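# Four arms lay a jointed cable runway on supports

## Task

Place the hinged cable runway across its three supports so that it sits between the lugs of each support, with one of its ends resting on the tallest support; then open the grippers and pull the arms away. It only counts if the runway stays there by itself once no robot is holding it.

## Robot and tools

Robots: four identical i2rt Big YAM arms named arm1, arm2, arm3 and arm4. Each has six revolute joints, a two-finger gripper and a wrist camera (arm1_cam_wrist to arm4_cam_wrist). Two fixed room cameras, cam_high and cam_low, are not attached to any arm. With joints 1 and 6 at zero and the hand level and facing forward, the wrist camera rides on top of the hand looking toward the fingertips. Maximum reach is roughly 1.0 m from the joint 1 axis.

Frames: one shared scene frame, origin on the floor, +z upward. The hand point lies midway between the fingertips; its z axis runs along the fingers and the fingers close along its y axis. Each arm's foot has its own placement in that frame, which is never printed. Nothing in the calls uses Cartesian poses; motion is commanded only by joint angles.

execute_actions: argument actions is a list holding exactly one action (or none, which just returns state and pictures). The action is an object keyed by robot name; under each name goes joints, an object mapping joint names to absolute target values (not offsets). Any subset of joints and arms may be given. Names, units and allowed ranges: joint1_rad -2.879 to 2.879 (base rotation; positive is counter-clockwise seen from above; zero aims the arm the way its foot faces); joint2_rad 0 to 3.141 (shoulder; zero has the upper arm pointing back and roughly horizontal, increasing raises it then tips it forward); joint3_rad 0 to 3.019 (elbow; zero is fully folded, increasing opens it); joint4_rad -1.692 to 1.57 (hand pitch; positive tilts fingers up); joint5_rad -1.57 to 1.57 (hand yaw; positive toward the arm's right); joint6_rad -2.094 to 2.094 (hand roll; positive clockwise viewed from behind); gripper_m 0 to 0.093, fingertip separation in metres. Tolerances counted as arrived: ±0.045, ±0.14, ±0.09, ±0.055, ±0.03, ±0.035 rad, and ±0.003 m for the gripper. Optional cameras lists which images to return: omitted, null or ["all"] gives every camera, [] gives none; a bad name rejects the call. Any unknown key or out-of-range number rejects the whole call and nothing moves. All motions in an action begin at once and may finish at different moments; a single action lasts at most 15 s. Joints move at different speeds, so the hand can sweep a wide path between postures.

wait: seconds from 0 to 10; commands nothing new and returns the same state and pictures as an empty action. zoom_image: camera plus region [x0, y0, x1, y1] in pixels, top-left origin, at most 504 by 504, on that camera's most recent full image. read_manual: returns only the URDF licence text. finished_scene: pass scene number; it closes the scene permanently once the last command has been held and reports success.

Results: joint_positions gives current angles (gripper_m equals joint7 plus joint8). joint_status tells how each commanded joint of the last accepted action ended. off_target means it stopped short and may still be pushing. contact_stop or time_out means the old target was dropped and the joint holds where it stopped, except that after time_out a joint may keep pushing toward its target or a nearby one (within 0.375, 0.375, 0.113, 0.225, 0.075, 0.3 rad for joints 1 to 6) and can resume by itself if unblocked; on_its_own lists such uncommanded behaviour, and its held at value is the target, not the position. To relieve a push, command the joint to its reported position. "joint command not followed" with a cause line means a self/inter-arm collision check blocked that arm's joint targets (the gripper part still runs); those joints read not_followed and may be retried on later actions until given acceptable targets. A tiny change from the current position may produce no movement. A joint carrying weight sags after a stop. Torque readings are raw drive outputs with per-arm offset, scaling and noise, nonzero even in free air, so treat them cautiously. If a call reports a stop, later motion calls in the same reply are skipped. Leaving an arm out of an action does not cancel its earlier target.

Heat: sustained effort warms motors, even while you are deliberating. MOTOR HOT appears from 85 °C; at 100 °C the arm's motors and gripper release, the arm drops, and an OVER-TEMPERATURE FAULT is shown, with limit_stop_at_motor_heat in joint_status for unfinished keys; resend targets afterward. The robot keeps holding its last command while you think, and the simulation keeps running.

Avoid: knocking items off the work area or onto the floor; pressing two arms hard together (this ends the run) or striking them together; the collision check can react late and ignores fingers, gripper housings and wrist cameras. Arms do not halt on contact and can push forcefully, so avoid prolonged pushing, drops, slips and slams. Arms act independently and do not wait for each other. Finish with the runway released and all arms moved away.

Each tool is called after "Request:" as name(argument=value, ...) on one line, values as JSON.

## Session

Request:
execute_actions(actions=[])

Scene clock: 0.00 s.
Joint torques (N m, as the arm reports them, + toward a larger angle): no reading
arm1.joint_positions: joint1_rad=-0.395 joint2_rad=+0.515 joint3_rad=+1.347 joint4_rad=-1.260 joint5_rad=+0.100 joint6_rad=-0.393 gripper_m=+0.095
arm1.joint_status: not commanded
arm1.hand: x=-0.9361 y=-0.2713 z=+1.5436 quat_wxyz=(-0.502, +0.039, -0.838, +0.212) (m; scene frame)
arm2.joint_positions: joint1_rad=+0.321 joint2_rad=+0.638 joint3_rad=+1.405 joint4_rad=-1.306 joint5_rad=+0.247 joint6_rad=-0.345 gripper_m=+0.094
arm2.joint_status: not commanded
arm2.hand: x=-0.2545 y=-0.4281 z=+1.5237 quat_wxyz=(-0.432, +0.734, -0.457, -0.256) (m; scene frame)
arm3.joint_positions: joint1_rad=+0.396 joint2_rad=+0.536 joint3_rad=+1.336 joint4_rad=-1.547 joint5_rad=-0.029 joint6_rad=-0.081 gripper_m=+0.095
arm3.joint_status: not commanded
arm3.hand: x=+0.2879 y=+0.1670 z=+1.5018 quat_wxyz=(-0.349, -0.404, -0.824, +0.188) (m; scene frame)
arm4.joint_positions: joint1_rad=-0.469 joint2_rad=+0.445 joint3_rad=+1.453 joint4_rad=-1.266 joint5_rad=-0.214 joint6_rad=+0.486 gripper_m=+0.095
arm4.joint_status: not commanded
arm4.hand: x=+0.9743 y=-0.1148 z=+1.6663 quat_wxyz=(-0.129, -0.748, +0.256, +0.599) (m; scene frame)
pictures: arm1_cam_wrist, arm2_cam_wrist, arm3_cam_wrist, arm4_cam_wrist, cam_high, cam_low
Images, in order (width x height): arm1_cam_wrist 616x616, arm2_cam_wrist 616x616, arm3_cam_wrist 616x616, arm4_cam_wrist 616x616, cam_high 504x504, cam_low 504x504.

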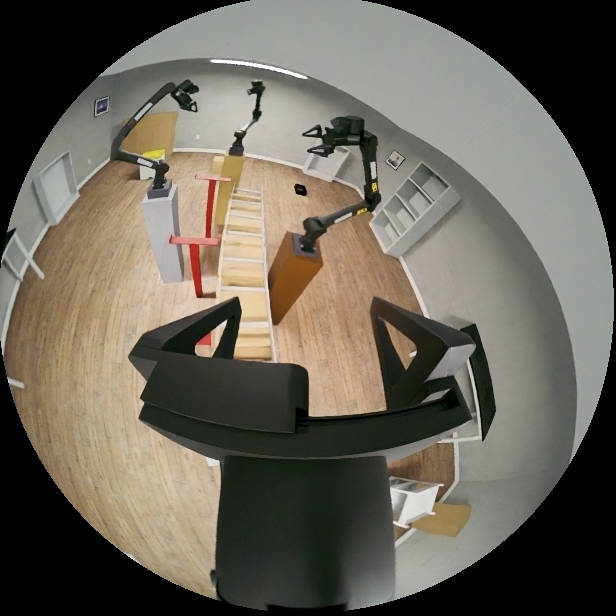

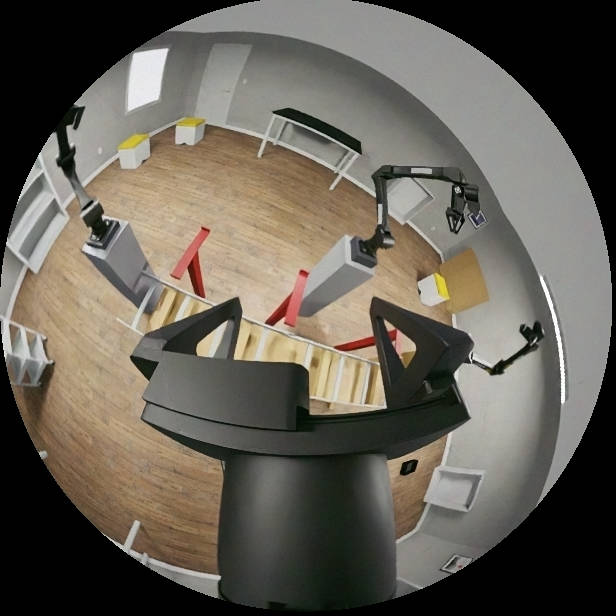

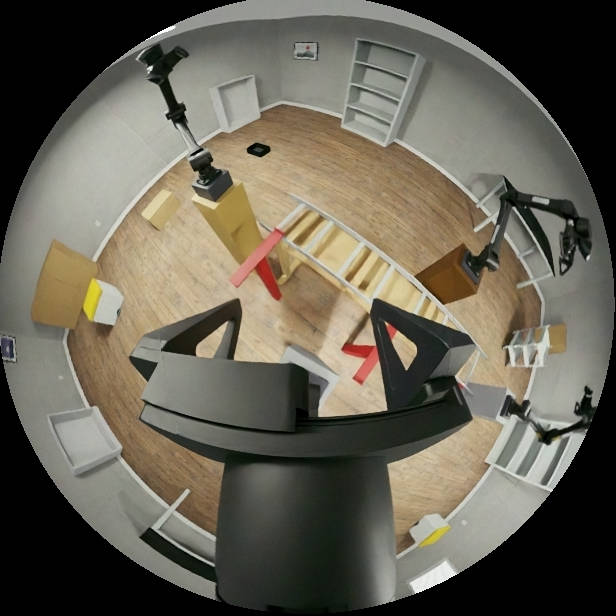

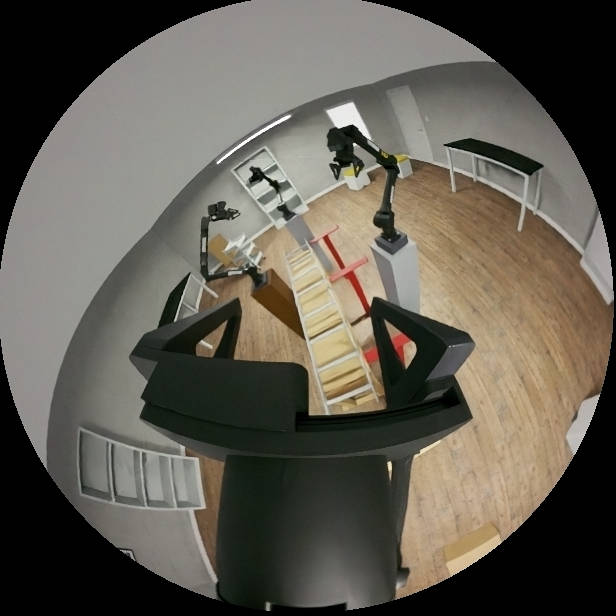

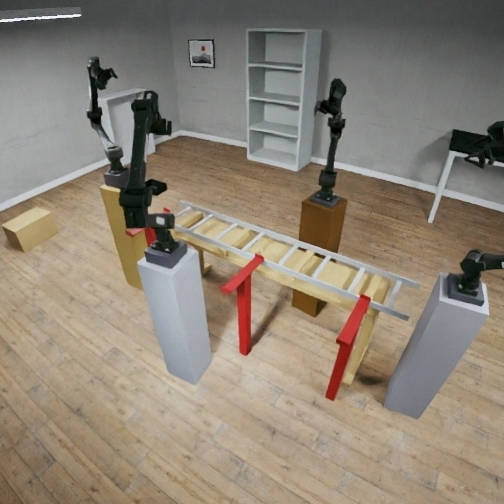

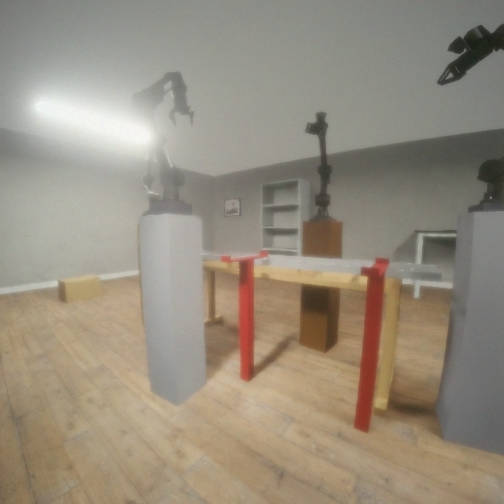

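Request:
execute_actions(actions=[{"arm1":{"joints":{"joint1_rad":-0.651,"joint2_rad":1.5175,"joint3_rad":0.599,"joint4_rad":-0.652,"joint5_rad":0,"joint6_rad":-2.069,"gripper_m":0.07}},"arm2":{"joints":{"joint1_rad":-0.234,"joint2_rad":1.344,"joint3_rad":0.482,"joint4_rad":-0.709,"joint5_rad":0,"joint6_rad":-0.294,"gripper_m":0.07}},"arm3":{"joints":{"joint1_rad":0.26,"joint2_rad":2.1225,"joint3_rad":1.473,"joint4_rad":-0.921,"joint5_rad":0,"joint6_rad":-1.133,"gripper_m":0.06}},"arm4":{"joints":{"joint1_rad":0.333,"joint2_rad":1.856,"joint3_rad":0.815,"joint4_rad":-0.53,"joint5_rad":0,"joint6_rad":2.034,"gripper_m":0.07}}}])

Scene clock: 15.30 s.
Joint torques (N m, as the arm reports them, + toward a larger angle): arm1=[-0.89 -5.72  5.3   1.01 -0.31 -0.09] | arm2=[-0.07 -5.73  5.16  0.91 -0.16  0.07] | arm3=[  0.11 -16.35   8.52  -0.2   -0.06  -0.4 ] | arm4=[  1.45 -11.62   5.32   0.08   0.08   0.12]
arm1.joint_positions: joint1_rad=-0.645 joint2_rad=+1.505 joint3_rad=+0.598 joint4_rad=-0.662 joint5_rad=+0.002 joint6_rad=-2.058 gripper_m=+0.070
arm1.joint_status: all done
arm1.hand: x=-0.8653 y=-0.3524 z=+0.9535 quat_wxyz=(+0.003, +0.706, -0.708, +0.005) (m; scene frame)
arm2.joint_positions: joint1_rad=-0.230 joint2_rad=+1.341 joint3_rad=+0.477 joint4_rad=-0.726 joint5_rad=+0.003 joint6_rad=-0.302 gripper_m=+0.070
arm2.joint_status: all done
arm2.hand: x=-0.1683 y=-0.4357 z=+0.9491 quat_wxyz=(+0.011, +0.710, -0.704, +0.002) (m; scene frame)
arm3.joint_positions: joint1_rad=+0.269 joint2_rad=+2.131 joint3_rad=+1.460 joint4_rad=-0.929 joint5_rad=-0.003 joint6_rad=-1.119 gripper_m=+0.060
arm3.joint_status: all done
arm3.hand: x=+0.4358 y=-0.1965 z=+0.9407 quat_wxyz=(+0.003, -0.004, -1.000, -0.020) (m; scene frame)
arm4.joint_positions: joint1_rad=+0.333 joint2_rad=+1.863 joint3_rad=+0.811 joint4_rad=-0.538 joint5_rad=-0.001 joint6_rad=+2.023 gripper_m=+0.070
arm4.joint_status: all done
arm4.hand: x=+0.7841 y=-0.3001 z=+0.9467 quat_wxyz=(+0.008, -0.711, +0.703, -0.003) (m; scene frame)
pictures: arm1_cam_wrist, arm2_cam_wrist, arm3_cam_wrist, arm4_cam_wrist, cam_high, cam_low
Images, in order (width x height): arm1_cam_wrist 616x616, arm2_cam_wrist 616x616, arm3_cam_wrist 616x616, arm4_cam_wrist 616x616, cam_high 504x504, cam_low 504x504.

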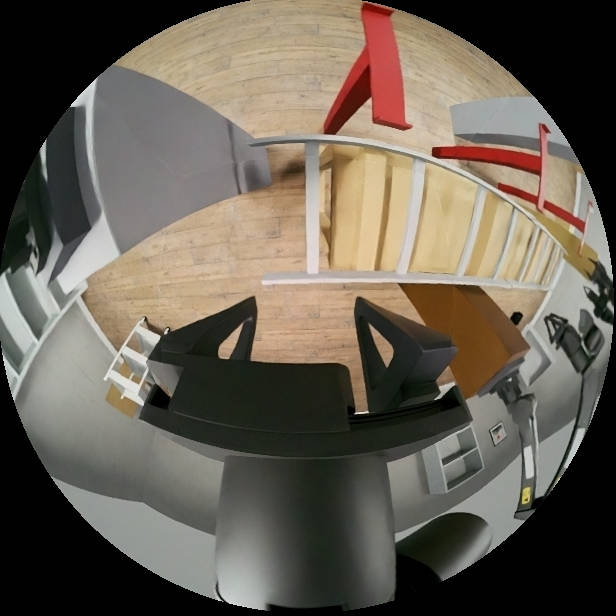

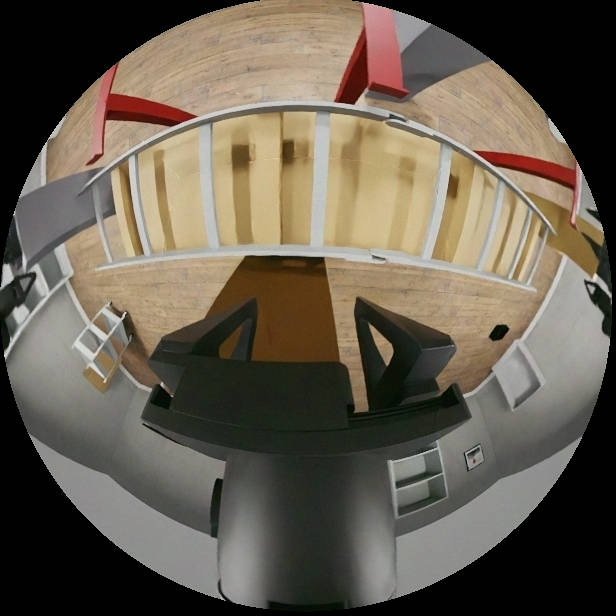

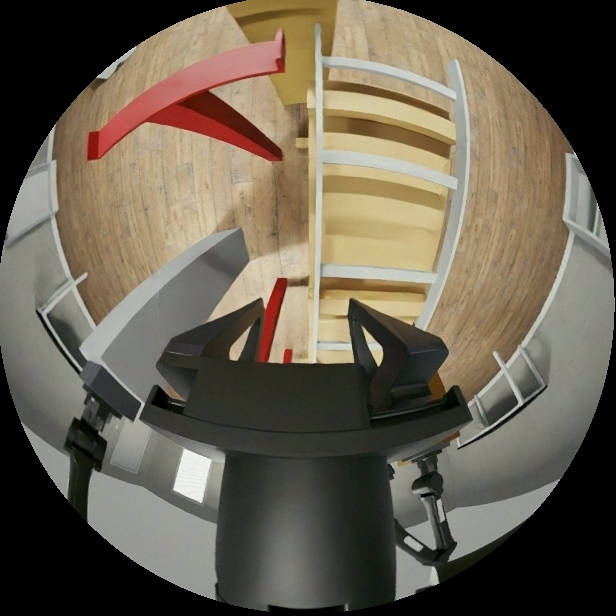

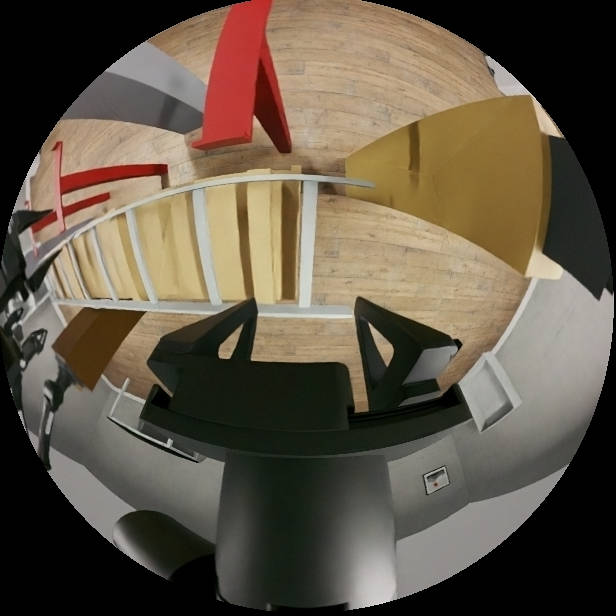

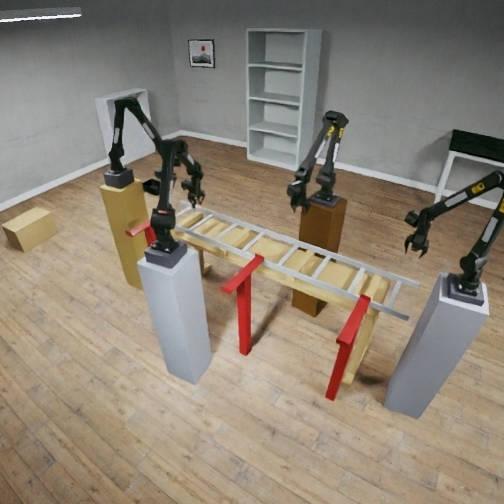

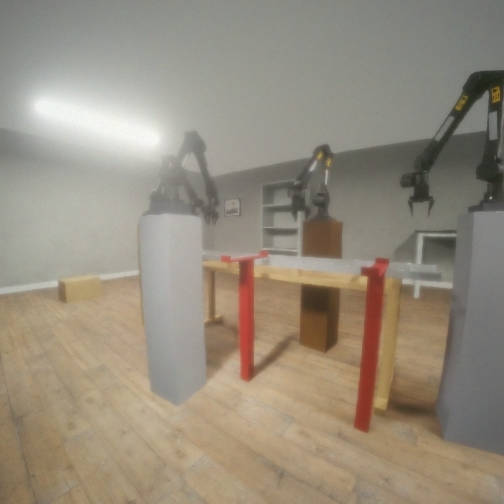

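Request:
execute_actions(actions=[{"arm1":{"joints":{"joint1_rad":-0.56,"joint2_rad":2.265,"joint3_rad":0.645,"joint4_rad":0.053,"joint6_rad":-1.963}},"arm2":{"joints":{"joint1_rad":-0.325,"joint2_rad":2.2214,"joint3_rad":0.4705,"joint4_rad":0.197,"joint6_rad":-0.36}},"arm3":{"joints":{"joint1_rad":0.258,"joint2_rad":2.472,"joint3_rad":1.535,"joint4_rad":-0.603,"joint6_rad":-1.109}},"arm4":{"joints":{"joint1_rad":0.312,"joint2_rad":2.452,"joint3_rad":0.928,"joint4_rad":-0.028,"joint6_rad":2.04}}}], cameras=["arm1_cam_wrist","arm2_cam_wrist","arm3_cam_wrist","arm4_cam_wrist"])

Scene clock: 66.40 s.
Joint torques (N m, as the arm reports them, + toward a larger angle): arm1=[-0.15 -9.15  0.59  0.99 -0.28  0.13] | arm2=[-0.25 -8.48 -1.4   0.98 -0.11 -0.11] | arm3=[ -0.53 -17.59   6.93   0.05  -0.02  -0.14] | arm4=[  0.69 -14.17   1.13   0.12   0.08   0.11]
arm1.joint_positions: joint1_rad=-0.562 joint2_rad=+2.252 joint3_rad=+0.639 joint4_rad=+0.043 joint5_rad=+0.002 joint6_rad=-1.974 gripper_m=+0.070
arm1.joint_status: all done
arm1.hand: x=-0.8566 y=-0.3306 z=+0.7417 quat_wxyz=(+0.002, +0.705, -0.709, +0.005) (m; scene frame)
arm2.joint_positions: joint1_rad=-0.318 joint2_rad=+2.208 joint3_rad=+0.472 joint4_rad=+0.180 joint5_rad=+0.001 joint6_rad=-0.352 gripper_m=+0.070
arm2.joint_status: all done
arm2.hand: x=-0.1513 y=-0.4448 z=+0.7424 quat_wxyz=(-0.004, +0.696, -0.718, -0.006) (m; scene frame)
arm3.joint_positions: joint1_rad=+0.269 joint2_rad=+2.502 joint3_rad=+1.518 joint4_rad=-0.614 joint5_rad=-0.003 joint6_rad=-1.119 gripper_m=+0.060
arm3.joint_status: all done
arm3.hand: x=+0.4357 y=-0.1923 z=+0.7466 quat_wxyz=(+0.003, -0.004, -1.000, -0.019) (m; scene frame)
arm4.joint_positions: joint1_rad=+0.322 joint2_rad=+2.469 joint3_rad=+0.925 joint4_rad=-0.036 joint5_rad=-0.001 joint6_rad=+2.031 gripper_m=+0.070
arm4.joint_status: all done
arm4.hand: x=+0.7934 y=-0.2908 z=+0.7361 quat_wxyz=(+0.004, -0.704, +0.710, -0.002) (m; scene frame)
pictures: arm1_cam_wrist, arm2_cam_wrist, arm3_cam_wrist, arm4_cam_wrist
Images, in order (width x height): arm1_cam_wrist 616x616, arm2_cam_wrist 616x616, arm3_cam_wrist 616x616, arm4_cam_wrist 616x616.

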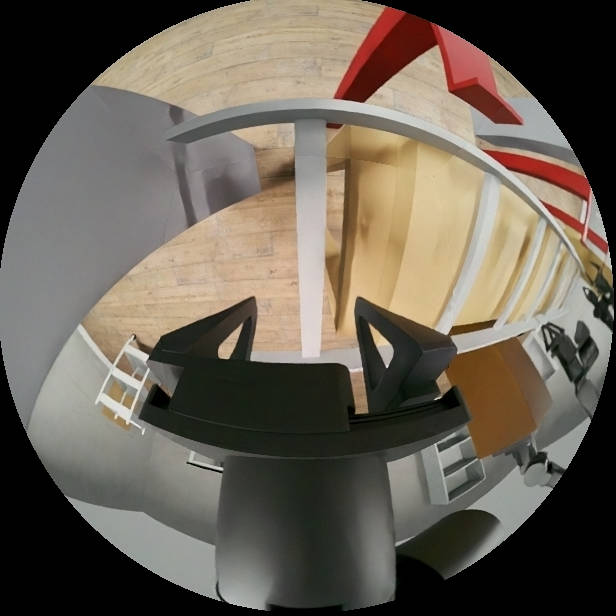

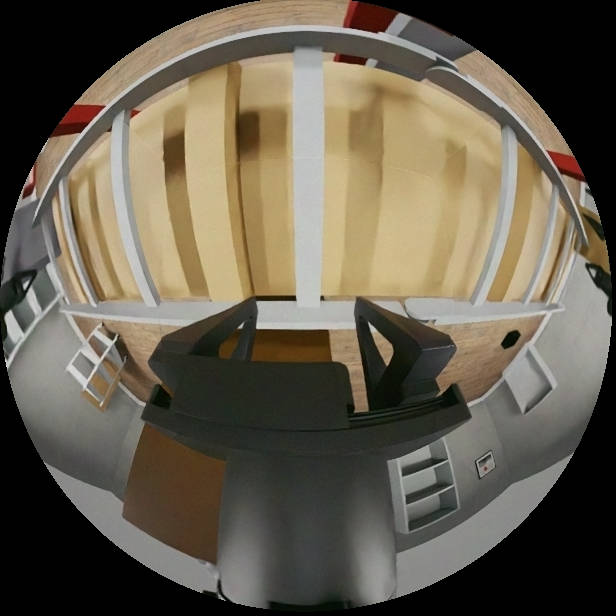

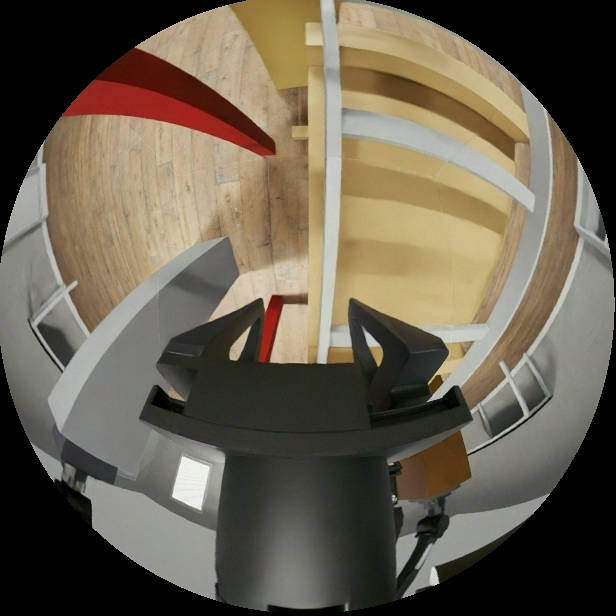

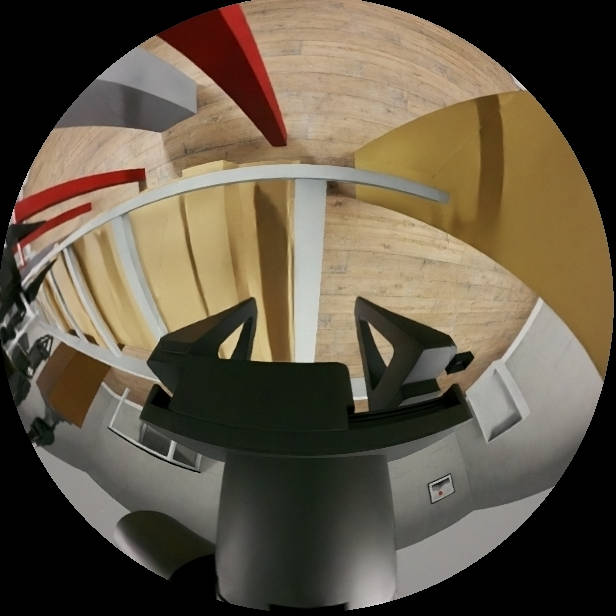

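Request:
execute_actions(actions=[{"arm1":{"joints":{"joint2_rad":2.597,"joint3_rad":0.82,"joint4_rad":0.21}},"arm2":{"joints":{"joint1_rad":-0.332,"joint2_rad":2.598,"joint3_rad":0.648,"joint4_rad":0.389}},"arm3":{"joints":{"joint2_rad":2.678,"joint3_rad":1.68,"joint4_rad":-0.514}},"arm4":{"joints":{"joint2_rad":2.723,"joint3_rad":1.088,"joint4_rad":0.095}}}], cameras=["arm1_cam_wrist","arm2_cam_wrist","arm3_cam_wrist","arm4_cam_wrist"])

Scene clock: 91.00 s.
Joint torques (N m, as the arm reports them, + toward a larger angle): arm1=[-0.56 -6.31 -1.94 -0.21  0.1   0.06] | arm2=[ -0.67 -11.18  -3.2    0.68   0.05  -0.1 ] | arm3=[ -0.78 -15.04   5.55  -0.65  -0.31  -0.1 ] | arm4=[  1.37 -10.35  -0.93  -0.69  -0.1    0.06]
arm1.joint_positions: joint1_rad=-0.559 joint2_rad=+2.518 joint3_rad=+0.848 joint4_rad=+0.232 joint5_rad=-0.006 joint6_rad=-1.967 gripper_m=+0.070
arm1.joint_status: all done
arm1.hand: x=-0.7945 y=-0.3551 z=+0.6603 quat_wxyz=(-0.026, +0.703, -0.708, +0.064) (m; scene frame)
arm2.joint_positions: joint1_rad=-0.320 joint2_rad=+2.600 joint3_rad=+0.654 joint4_rad=+0.377 joint5_rad=-0.003 joint6_rad=-0.352 gripper_m=+0.070
arm2.joint_status: all done
arm2.hand: x=-0.1528 y=-0.4452 z=+0.6368 quat_wxyz=(+0.003, +0.696, -0.718, -0.006) (m; scene frame)
arm3.joint_positions: joint1_rad=+0.262 joint2_rad=+2.641 joint3_rad=+1.681 joint4_rad=-0.501 joint5_rad=+0.003 joint6_rad=-1.119 gripper_m=+0.060
arm3.joint_status: all done
arm3.hand: x=+0.4575 y=-0.2500 z=+0.7033 quat_wxyz=(-0.024, -0.008, -0.999, +0.044) (m; scene frame)
arm4.joint_positions: joint1_rad=+0.313 joint2_rad=+2.674 joint3_rad=+1.112 joint4_rad=+0.113 joint5_rad=+0.005 joint6_rad=+2.036 gripper_m=+0.070
arm4.joint_status: all done
arm4.hand: x=+0.7412 y=-0.3110 z=+0.6652 quat_wxyz=(-0.057, -0.698, +0.713, +0.022) (m; scene frame)
pictures: arm1_cam_wrist, arm2_cam_wrist, arm3_cam_wrist, arm4_cam_wrist
Images, in order (width x height): arm1_cam_wrist 616x616, arm2_cam_wrist 616x616, arm3_cam_wrist 616x616, arm4_cam_wrist 616x616.

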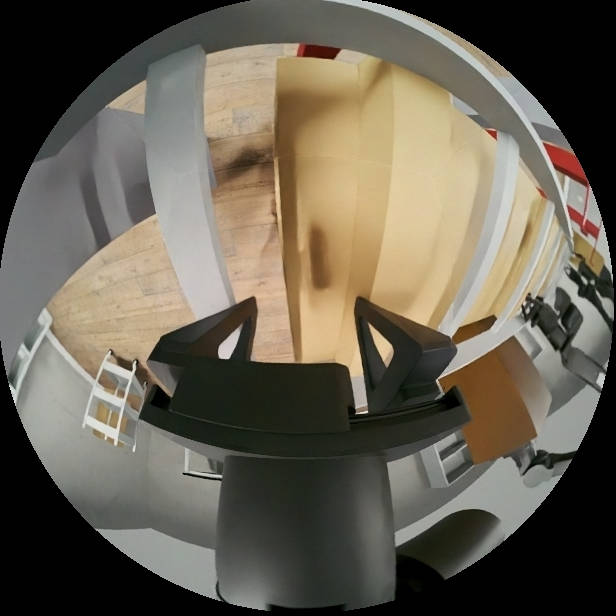

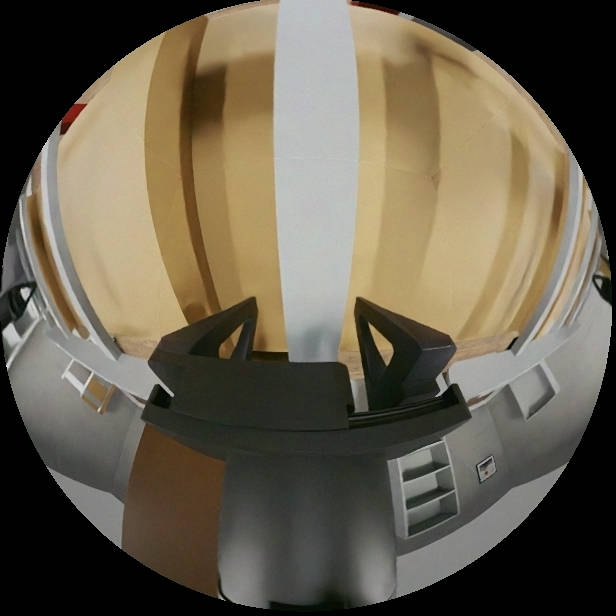

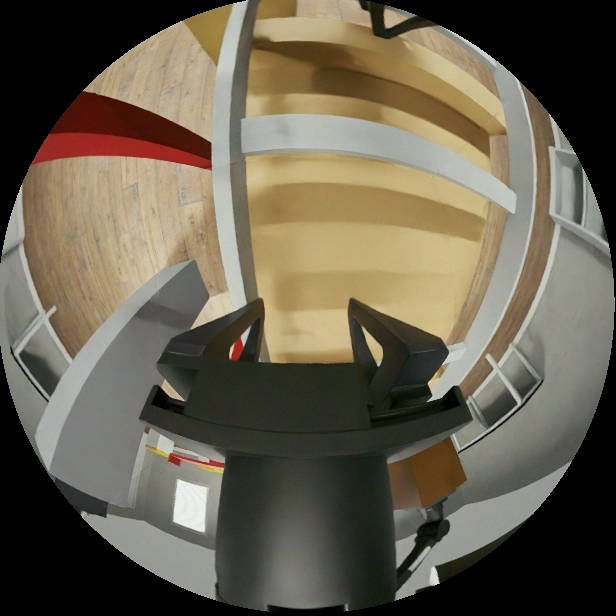

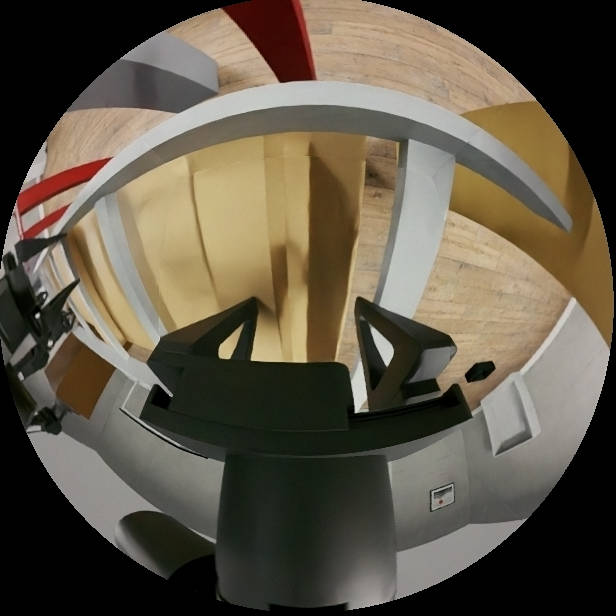

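Request:
execute_actions(actions=[{"arm1":{"joints":{"joint2_rad":2.40,"gripper_m":0.085}},"arm2":{"joints":{"gripper_m":0.0}},"arm3":{"joints":{"joint2_rad":2.53,"gripper_m":0.08}},"arm4":{"joints":{"joint2_rad":2.56,"gripper_m":0.085}}}], cameras=[])

Request:
execute_actions(actions=[{"arm1":{"joints":{"joint3_rad":0.708,"joint4_rad":0.10}},"arm3":{"joints":{"joint3_rad":1.572,"joint4_rad":-0.595}},"arm4":{"joints":{"joint3_rad":0.966,"joint4_rad":0.026,"joint1_rad":0.325}}}], cameras=["arm1_cam_wrist","arm2_cam_wrist","arm3_cam_wrist","arm4_cam_wrist"])

Scene clock: 120.10 s.
Joint torques (N m, as the arm reports them, + toward a larger angle): arm1=[ -0.76 -11.19   0.9    0.73  -0.04   0.03] | arm2=[ -0.26 -10.75  -3.37   0.65  -0.46   0.  ] | arm3=[  1.09 -19.66   6.82  -0.4   -0.31  -0.08] | arm4=[  1.68 -15.14   1.74  -0.03  -0.04   0.05]
arm1.joint_positions: joint1_rad=-0.556 joint2_rad=+2.391 joint3_rad=+0.821 joint4_rad=+0.216 joint5_rad=-0.004 joint6_rad=-1.963 gripper_m=+0.085
arm1.joint_status: all done
arm1.hand: x=-0.7626 y=-0.3676 z=+0.7049 quat_wxyz=(-0.041, +0.700, -0.706, +0.103) (m; scene frame)
arm2.joint_positions: joint1_rad=-0.325 joint2_rad=+2.600 joint3_rad=+0.656 joint4_rad=+0.380 joint5_rad=+0.012 joint6_rad=-0.361 gripper_m=+0.023
arm2.joint_status: gripper_m off_target (ended at +0.023, target +0.000)
arm2.hand: x=-0.1487 y=-0.4451 z=+0.6365 quat_wxyz=(-0.002, +0.697, -0.717, +0.000) (m; scene frame)
arm3.joint_positions: joint1_rad=+0.257 joint2_rad=+2.547 joint3_rad=+1.677 joint4_rad=-0.507 joint5_rad=+0.004 joint6_rad=-1.119 gripper_m=+0.080
arm3.joint_status: all done
arm3.hand: x=+0.4690 y=-0.2833 z=+0.7604 quat_wxyz=(-0.041, -0.010, -0.996, +0.082) (m; scene frame)
arm4.joint_positions: joint1_rad=+0.310 joint2_rad=+2.569 joint3_rad=+1.089 joint4_rad=+0.099 joint5_rad=+0.003 joint6_rad=+2.036 gripper_m=+0.085
arm4.joint_status: all done
arm4.hand: x=+0.7107 y=-0.3242 z=+0.7070 quat_wxyz=(-0.089, -0.695, +0.713, +0.032) (m; scene frame)
pictures: none
No camera images: the call's "cameras" was empty. Leave "cameras" out to get every camera's image.

Scene clock: 121.07 s.
Joint torques (N m, as the arm reports them, + toward a larger angle): arm1=[-0.8  -9.82  0.01  0.34 -0.04  0.01] | arm2=[ -0.2  -10.74  -3.35   0.68  -0.46   0.  ] | arm3=[  0.14 -18.29   6.18  -0.62  -0.3   -0.07] | arm4=[  2.4  -13.82   0.84  -0.2   -0.04   0.07]
arm1.joint_positions: joint1_rad=-0.556 joint2_rad=+2.391 joint3_rad=+0.703 joint4_rad=+0.103 joint5_rad=-0.003 joint6_rad=-1.963 gripper_m=+0.085
arm1.joint_status: all done
arm1.hand: x=-0.8558 y=-0.3282 z=+0.7012 quat_wxyz=(+0.003, +0.704, -0.710, -0.003) (m; scene frame)
arm2.joint_positions: joint1_rad=-0.325 joint2_rad=+2.600 joint3_rad=+0.656 joint4_rad=+0.380 joint5_rad=+0.012 joint6_rad=-0.361 gripper_m=+0.023
arm2.joint_status: not commanded
arm2.hand: x=-0.1487 y=-0.4451 z=+0.6365 quat_wxyz=(-0.002, +0.697, -0.717, +0.000) (m; scene frame)
arm3.joint_positions: joint1_rad=+0.257 joint2_rad=+2.544 joint3_rad=+1.562 joint4_rad=-0.591 joint5_rad=+0.004 joint6_rad=-1.119 gripper_m=+0.080
arm3.joint_status: all done
arm3.hand: x=+0.4345 y=-0.2077 z=+0.7320 quat_wxyz=(+0.001, -0.010, -1.000, -0.007) (m; scene frame)
arm4.joint_positions: joint1_rad=+0.313 joint2_rad=+2.569 joint3_rad=+0.960 joint4_rad=+0.026 joint5_rad=+0.002 joint6_rad=+2.036 gripper_m=+0.085
arm4.joint_status: all done
arm4.hand: x=+0.8002 y=-0.2835 z=+0.7014 quat_wxyz=(+0.006, -0.699, +0.715, -0.001) (m; scene frame)
pictures: arm1_cam_wrist, arm2_cam_wrist, arm3_cam_wrist, arm4_cam_wrist
Images, in order (width x height): arm1_cam_wrist 616x616, arm2_cam_wrist 616x616, arm3_cam_wrist 616x616, arm4_cam_wrist 616x616.

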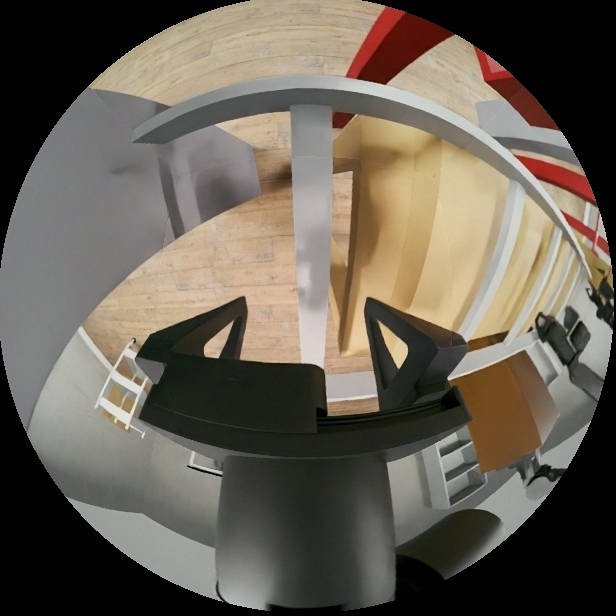

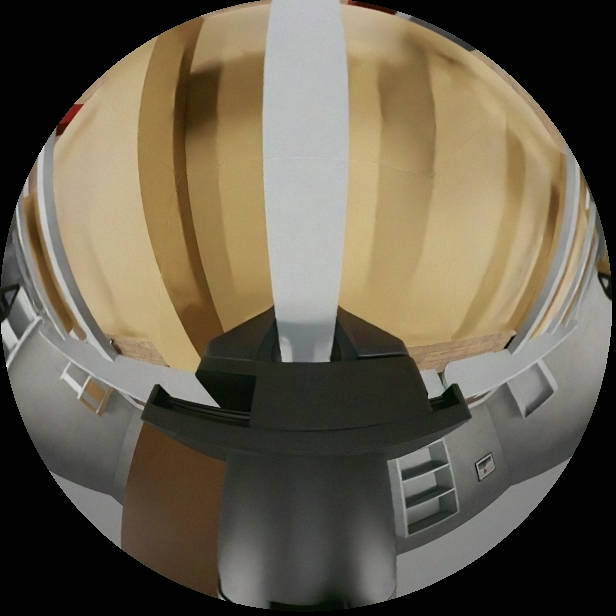

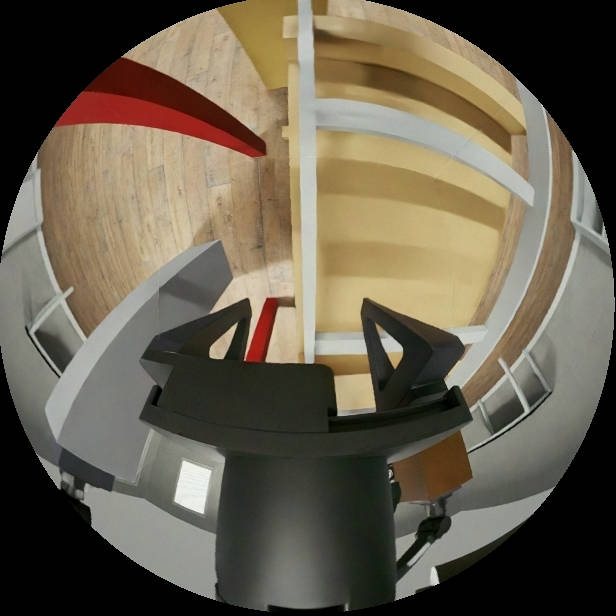

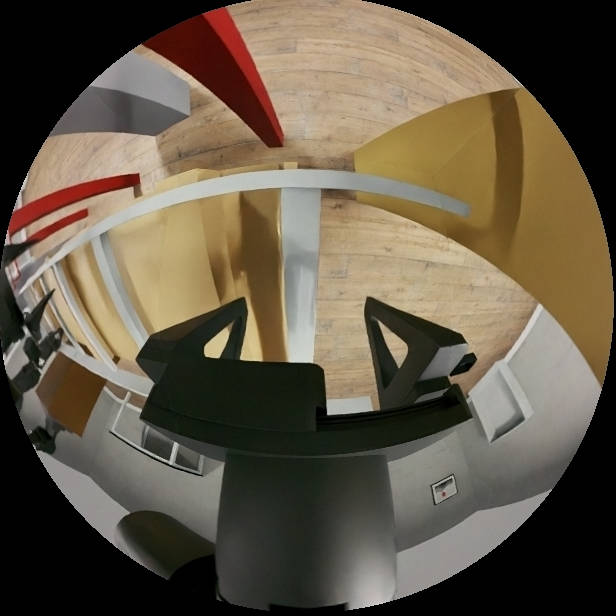

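Request:
zoom_image(camera="arm1_cam_wrist", region=[230, 90, 480, 380])

Request:
zoom_image(camera="arm4_cam_wrist", region=[150, 140, 400, 380])

Region (230, 90, 480, 380) of arm1_cam_wrist's 616x616 image, scaled by 1.738, with more detail than that image has; it fills the left 434 columns of this view, and the rest is white.

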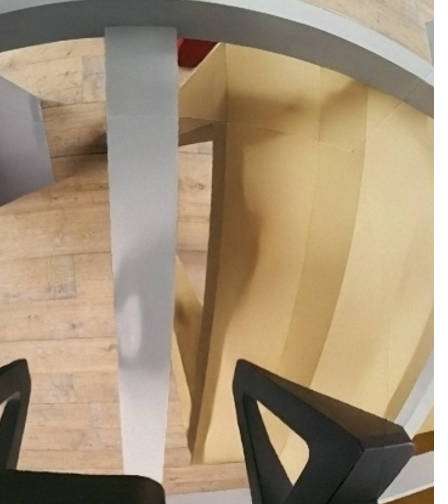

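Region (150, 140, 400, 380) of arm4_cam_wrist's 616x616 image, scaled by 2.016, with more detail than that image has; it fills the top 484 rows of this view, and the rest is white.

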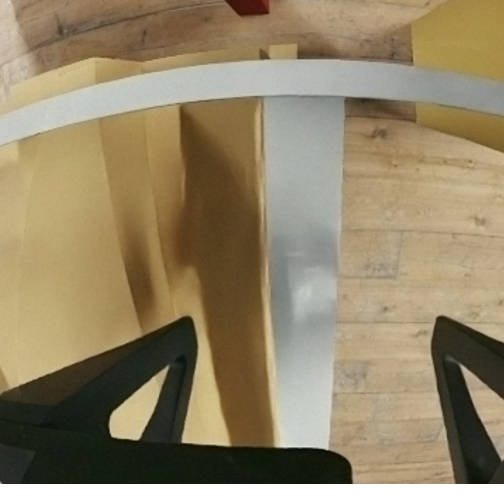

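Request:
execute_actions(actions=[{"arm1":{"joints":{"joint2_rad":2.506,"joint3_rad":0.755,"joint4_rad":0.183}},"arm3":{"joints":{"joint2_rad":2.588,"joint3_rad":1.603,"joint4_rad":-0.528}},"arm4":{"joints":{"joint2_rad":2.642,"joint3_rad":1.015,"joint4_rad":0.085,"gripper_m":0.06}}}], cameras=[])

Request:
execute_actions(actions=[{"arm1":{"joints":{"joint2_rad":2.60,"joint3_rad":0.809,"joint4_rad":0.223}},"arm3":{"joints":{"joint2_rad":2.67,"joint3_rad":1.657,"joint4_rad":-0.50}},"arm4":{"joints":{"joint2_rad":2.724,"joint3_rad":1.076,"joint4_rad":0.107}}}], cameras=["arm1_cam_wrist","arm3_cam_wrist","arm4_cam_wrist"])

Scene clock: 167.27 s.
Joint torques (N m, as the arm reports them, + toward a larger angle): arm1=[ -0.67 -10.11  -0.77   1.07  -0.06   0.01] | arm2=[ -0.27 -10.77  -3.34   0.68  -0.46   0.  ] | arm3=[  0.89 -17.08   7.54   0.13  -0.39  -0.16] | arm4=[  2.42 -13.52   0.24   0.11  -0.02   0.07]
arm1.joint_positions: joint1_rad=-0.556 joint2_rad=+2.492 joint3_rad=+0.757 joint4_rad=+0.175 joint5_rad=-0.003 joint6_rad=-1.963 gripper_m=+0.085
arm1.joint_status: all done
arm1.hand: x=-0.8486 y=-0.3315 z=+0.6700 quat_wxyz=(-0.002, +0.704, -0.710, +0.008) (m; scene frame)
arm2.joint_positions: joint1_rad=-0.325 joint2_rad=+2.600 joint3_rad=+0.656 joint4_rad=+0.380 joint5_rad=+0.012 joint6_rad=-0.361 gripper_m=+0.023
arm2.joint_status: not commanded
arm2.hand: x=-0.1487 y=-0.4451 z=+0.6365 quat_wxyz=(-0.002, +0.697, -0.717, +0.000) (m; scene frame)
arm3.joint_positions: joint1_rad=+0.257 joint2_rad=+2.581 joint3_rad=+1.575 joint4_rad=-0.541 joint5_rad=+0.004 joint6_rad=-1.119 gripper_m=+0.080
arm3.joint_status: all done
arm3.hand: x=+0.4364 y=-0.2114 z=+0.7140 quat_wxyz=(-0.005, -0.010, -1.000, +0.005) (m; scene frame)
arm4.joint_positions: joint1_rad=+0.313 joint2_rad=+2.641 joint3_rad=+1.017 joint4_rad=+0.079 joint5_rad=+0.002 joint6_rad=+2.036 gripper_m=+0.060
arm4.joint_status: all done
arm4.hand: x=+0.7884 y=-0.2891 z=+0.6757 quat_wxyz=(-0.012, -0.699, +0.715, +0.005) (m; scene frame)
pictures: none
No camera images: the call's "cameras" was empty. Leave "cameras" out to get every camera's image.

Scene clock: 168.13 s.
Joint torques (N m, as the arm reports them, + toward a larger angle): arm1=[-0.8  -9.83 -1.16  0.82 -0.04  0.01] | arm2=[ -0.25 -10.64  -3.36   0.67  -0.46   0.01] | arm3=[  0.71 -17.     6.92   0.04  -0.33  -0.1 ] | arm4=[  2.39 -13.62   0.28   0.09   0.05   0.06]
arm1.joint_positions: joint1_rad=-0.556 joint2_rad=+2.586 joint3_rad=+0.811 joint4_rad=+0.217 joint5_rad=-0.003 joint6_rad=-1.963 gripper_m=+0.085
arm1.joint_status: all done
arm1.hand: x=-0.8481 y=-0.3319 z=+0.6401 quat_wxyz=(-0.002, +0.704, -0.710, +0.010) (m; scene frame)
arm2.joint_positions: joint1_rad=-0.325 joint2_rad=+2.600 joint3_rad=+0.656 joint4_rad=+0.380 joint5_rad=+0.012 joint6_rad=-0.361 gripper_m=+0.023
arm2.joint_status: not commanded
arm2.hand: x=-0.1487 y=-0.4451 z=+0.6365 quat_wxyz=(-0.002, +0.697, -0.717, +0.000) (m; scene frame)
arm3.joint_positions: joint1_rad=+0.257 joint2_rad=+2.672 joint3_rad=+1.637 joint4_rad=-0.507 joint5_rad=+0.004 joint6_rad=-1.119 gripper_m=+0.080
arm3.joint_status: all done
arm3.hand: x=+0.4380 y=-0.2141 z=+0.6754 quat_wxyz=(-0.006, -0.010, -1.000, +0.007) (m; scene frame)
arm4.joint_positions: joint1_rad=+0.314 joint2_rad=+2.727 joint3_rad=+1.073 joint4_rad=+0.101 joint5_rad=+0.000 joint6_rad=+2.036 gripper_m=+0.060
arm4.joint_status: all done
arm4.hand: x=+0.7922 y=-0.2878 z=+0.6447 quat_wxyz=(-0.008, -0.699, +0.715, +0.003) (m; scene frame)
pictures: arm1_cam_wrist, arm3_cam_wrist, arm4_cam_wrist
Images, in order (width x height): arm1_cam_wrist 616x616, arm3_cam_wrist 616x616, arm4_cam_wrist 616x616.

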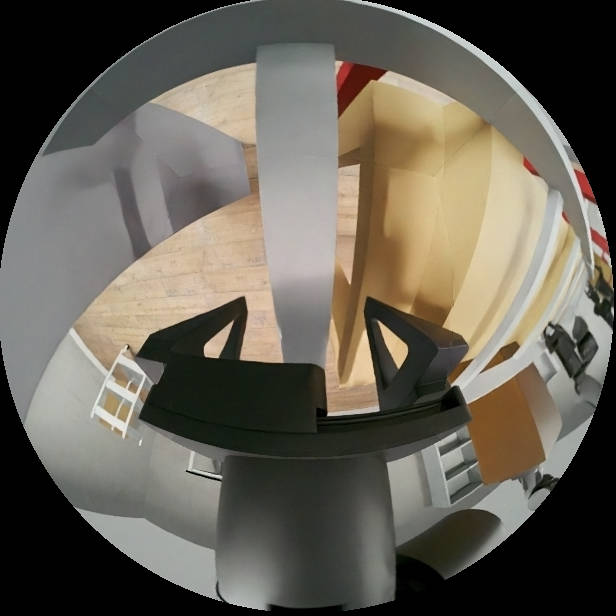

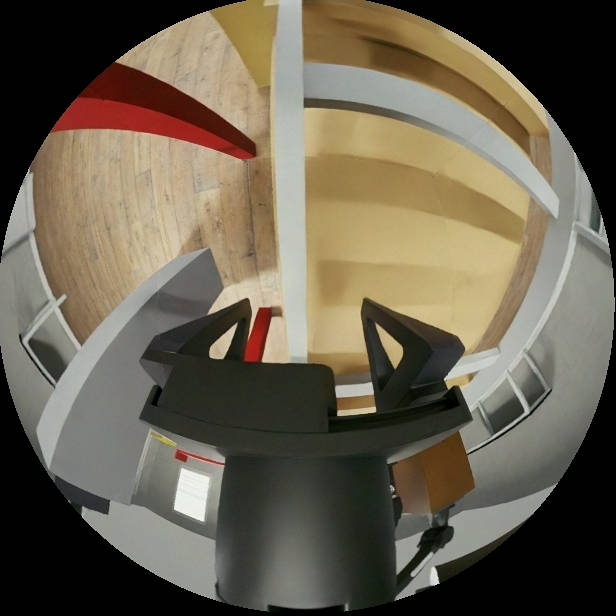

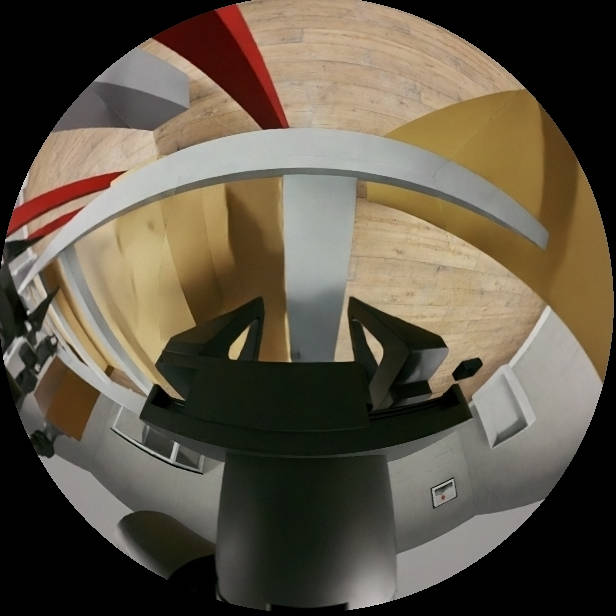

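Request:
execute_actions(actions=[{"arm1":{"joints":{"joint2_rad":2.612,"gripper_m":0.05}},"arm3":{"joints":{"joint2_rad":2.705,"joint3_rad":1.668,"gripper_m":0.05}},"arm4":{"joints":{"joint2_rad":2.74,"gripper_m":0.05}}}], cameras=[])

Request:
execute_actions(actions=[{"arm1":{"joints":{"gripper_m":0.0}},"arm3":{"joints":{"gripper_m":0.0}},"arm4":{"joints":{"gripper_m":0.0}}}], cameras=["arm1_cam_wrist","arm3_cam_wrist","arm4_cam_wrist"])

Scene clock: 174.30 s.
Joint torques (N m, as the arm reports them, + toward a larger angle): arm1=[-0.75 -9.36 -1.1   0.85 -0.04  0.01] | arm2=[ -0.29 -10.73  -3.32   0.68  -0.46   0.  ] | arm3=[  0.85 -16.99   7.36   0.23  -0.27  -0.09] | arm4=[  2.4  -12.64   0.25   0.07   0.05   0.07]
arm1.joint_positions: joint1_rad=-0.556 joint2_rad=+2.586 joint3_rad=+0.811 joint4_rad=+0.217 joint5_rad=-0.003 joint6_rad=-1.963 gripper_m=+0.050
arm1.joint_status: all done
arm1.hand: x=-0.8481 y=-0.3319 z=+0.6401 quat_wxyz=(-0.002, +0.704, -0.710, +0.010) (m; scene frame)
arm2.joint_positions: joint1_rad=-0.325 joint2_rad=+2.600 joint3_rad=+0.656 joint4_rad=+0.380 joint5_rad=+0.012 joint6_rad=-0.361 gripper_m=+0.023
arm2.joint_status: not commanded
arm2.hand: x=-0.1487 y=-0.4451 z=+0.6365 quat_wxyz=(-0.002, +0.697, -0.717, +0.000) (m; scene frame)
arm3.joint_positions: joint1_rad=+0.257 joint2_rad=+2.697 joint3_rad=+1.640 joint4_rad=-0.507 joint5_rad=+0.004 joint6_rad=-1.119 gripper_m=+0.050
arm3.joint_status: all done
arm3.hand: x=+0.4338 y=-0.2048 z=+0.6618 quat_wxyz=(-0.001, -0.010, -1.000, -0.003) (m; scene frame)
arm4.joint_positions: joint1_rad=+0.314 joint2_rad=+2.731 joint3_rad=+1.073 joint4_rad=+0.101 joint5_rad=+0.000 joint6_rad=+2.036 gripper_m=+0.050
arm4.joint_status: all done
arm4.hand: x=+0.7940 y=-0.2870 z=+0.6434 quat_wxyz=(-0.007, -0.699, +0.715, +0.002) (m; scene frame)
pictures: none
No camera images: the call's "cameras" was empty. Leave "cameras" out to get every camera's image.

Scene clock: 174.90 s.
Joint torques (N m, as the arm reports them, + toward a larger angle): arm1=[-0.76 -9.31 -1.07  0.84 -0.21  0.2 ] | arm2=[ -0.32 -10.81  -3.33   0.65  -0.46   0.  ] | arm3=[  0.49 -16.37   6.59  -0.33  -0.5   -0.05] | arm4=[  2.29 -12.74   0.33   0.1    0.16  -0.01]
arm1.joint_positions: joint1_rad=-0.556 joint2_rad=+2.587 joint3_rad=+0.810 joint4_rad=+0.217 joint5_rad=+0.000 joint6_rad=-1.981 gripper_m=+0.024
arm1.joint_status: gripper_m off_target (ended at +0.024, target +0.000)
arm1.hand: x=-0.8492 y=-0.3321 z=+0.6398 quat_wxyz=(+0.000, +0.710, -0.704, +0.009) (m; scene frame)
arm2.joint_positions: joint1_rad=-0.325 joint2_rad=+2.600 joint3_rad=+0.656 joint4_rad=+0.380 joint5_rad=+0.011 joint6_rad=-0.361 gripper_m=+0.023
arm2.joint_status: not commanded
arm2.hand: x=-0.1488 y=-0.4451 z=+0.6365 quat_wxyz=(-0.002, +0.697, -0.717, +0.000) (m; scene frame)
arm3.joint_positions: joint1_rad=+0.257 joint2_rad=+2.698 joint3_rad=+1.646 joint4_rad=-0.500 joint5_rad=+0.007 joint6_rad=-1.126 gripper_m=+0.009
arm3.joint_status: gripper_m off_target (ended at +0.009, target +0.000)
arm3.hand: x=+0.4352 y=-0.2097 z=+0.6626 quat_wxyz=(-0.003, -0.007, -1.000, +0.004) (m; scene frame)
arm4.joint_positions: joint1_rad=+0.314 joint2_rad=+2.732 joint3_rad=+1.072 joint4_rad=+0.100 joint5_rad=-0.003 joint6_rad=+2.046 gripper_m=+0.024
arm4.joint_status: gripper_m off_target (ended at +0.024, target +0.000)
arm4.hand: x=+0.7957 y=-0.2870 z=+0.6431 quat_wxyz=(-0.006, -0.696, +0.718, +0.000) (m; scene frame)
pictures: arm1_cam_wrist, arm3_cam_wrist, arm4_cam_wrist
Images, in order (width x height): arm1_cam_wrist 616x616, arm3_cam_wrist 616x616, arm4_cam_wrist 616x616.

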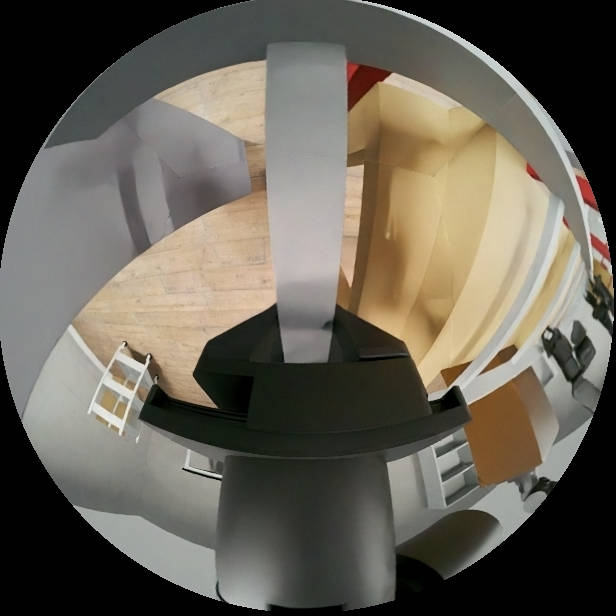

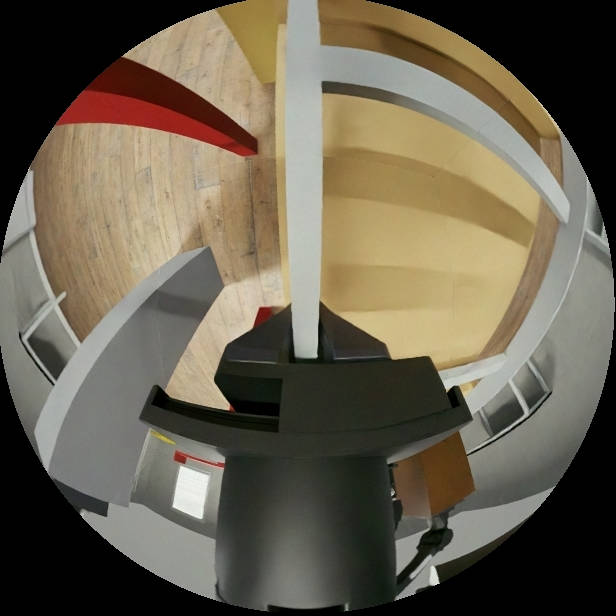

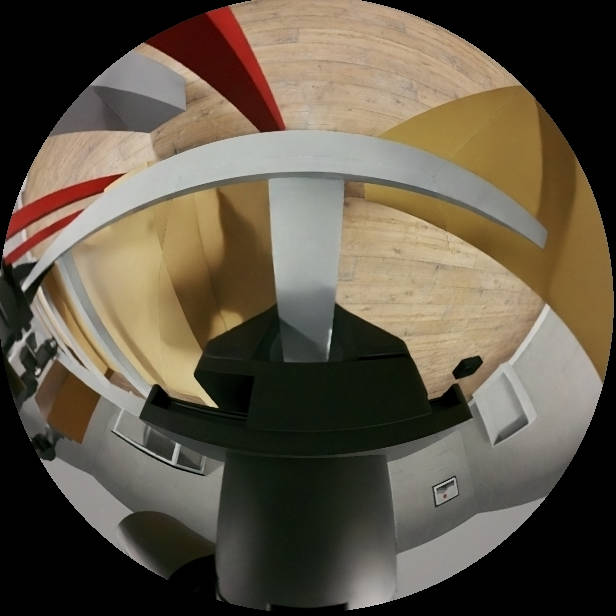

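Request:
execute_actions(actions=[{"arm1":{"joints":{"joint1_rad":-0.612,"joint2_rad":2.31,"joint3_rad":0.712,"joint4_rad":0.055,"joint6_rad":-2.03}},"arm2":{"joints":{"joint1_rad":-0.345,"joint2_rad":2.318,"joint3_rad":0.491,"joint4_rad":0.28,"joint6_rad":-0.378}},"arm3":{"joints":{"joint1_rad":0.24,"joint2_rad":2.465,"joint3_rad":1.635,"joint4_rad":-0.625,"joint6_rad":-1.137}},"arm4":{"joints":{"joint1_rad":0.358,"joint2_rad":2.486,"joint3_rad":0.96,"joint4_rad":-0.008,"joint6_rad":2.082}}}], cameras=["cam_low"])

Scene clock: 262.47 s.
Joint torques (N m, as the arm reports them, + toward a larger angle): arm1=[ -2.06 -13.42  -0.07   0.29  -0.21  -0.08] | arm2=[ -0.08 -16.24  -4.93  -0.17  -0.16  -0.03] | arm3=[  0.11 -23.28   6.86  -0.99  -0.24  -0.16] | arm4=[  2.19 -17.12   0.15  -0.35   0.11   0.03]
arm1.joint_positions: joint1_rad=-0.594 joint2_rad=+2.352 joint3_rad=+0.714 joint4_rad=+0.059 joint5_rad=+0.000 joint6_rad=-2.020 gripper_m=+0.024
arm1.joint_status: all done
arm1.hand: x=-0.8494 y=-0.3442 z=+0.7121 quat_wxyz=(+0.003, +0.711, -0.703, +0.001) (m; scene frame)
arm2.joint_positions: joint1_rad=-0.340 joint2_rad=+2.403 joint3_rad=+0.527 joint4_rad=+0.292 joint5_rad=+0.003 joint6_rad=-0.376 gripper_m=+0.023
arm2.joint_status: all done
arm2.hand: x=-0.1516 y=-0.4586 z=+0.6955 quat_wxyz=(+0.008, +0.697, -0.717, +0.000) (m; scene frame)
arm3.joint_positions: joint1_rad=+0.244 joint2_rad=+2.574 joint3_rad=+1.619 joint4_rad=-0.613 joint5_rad=+0.001 joint6_rad=-1.145 gripper_m=+0.009
arm3.joint_status: all done
arm3.hand: x=+0.4340 y=-0.2241 z=+0.7274 quat_wxyz=(-0.002, -0.004, -1.000, -0.004) (m; scene frame)
arm4.joint_positions: joint1_rad=+0.349 joint2_rad=+2.535 joint3_rad=+0.967 joint4_rad=-0.004 joint5_rad=-0.002 joint6_rad=+2.083 gripper_m=+0.024
arm4.joint_status: all done
arm4.hand: x=+0.7942 y=-0.3015 z=+0.7132 quat_wxyz=(+0.000, -0.695, +0.719, -0.001) (m; scene frame)
pictures: cam_low
Images, in order (width x height): cam_low 504x504.

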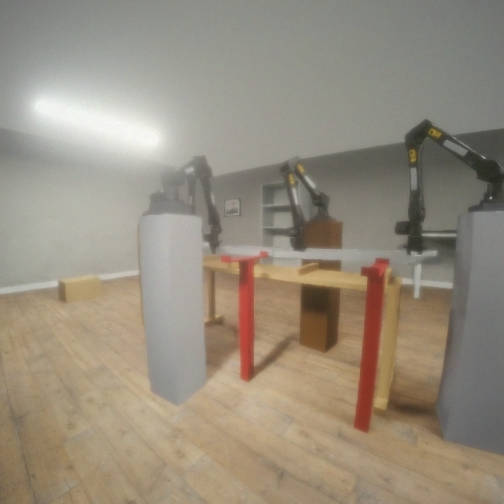

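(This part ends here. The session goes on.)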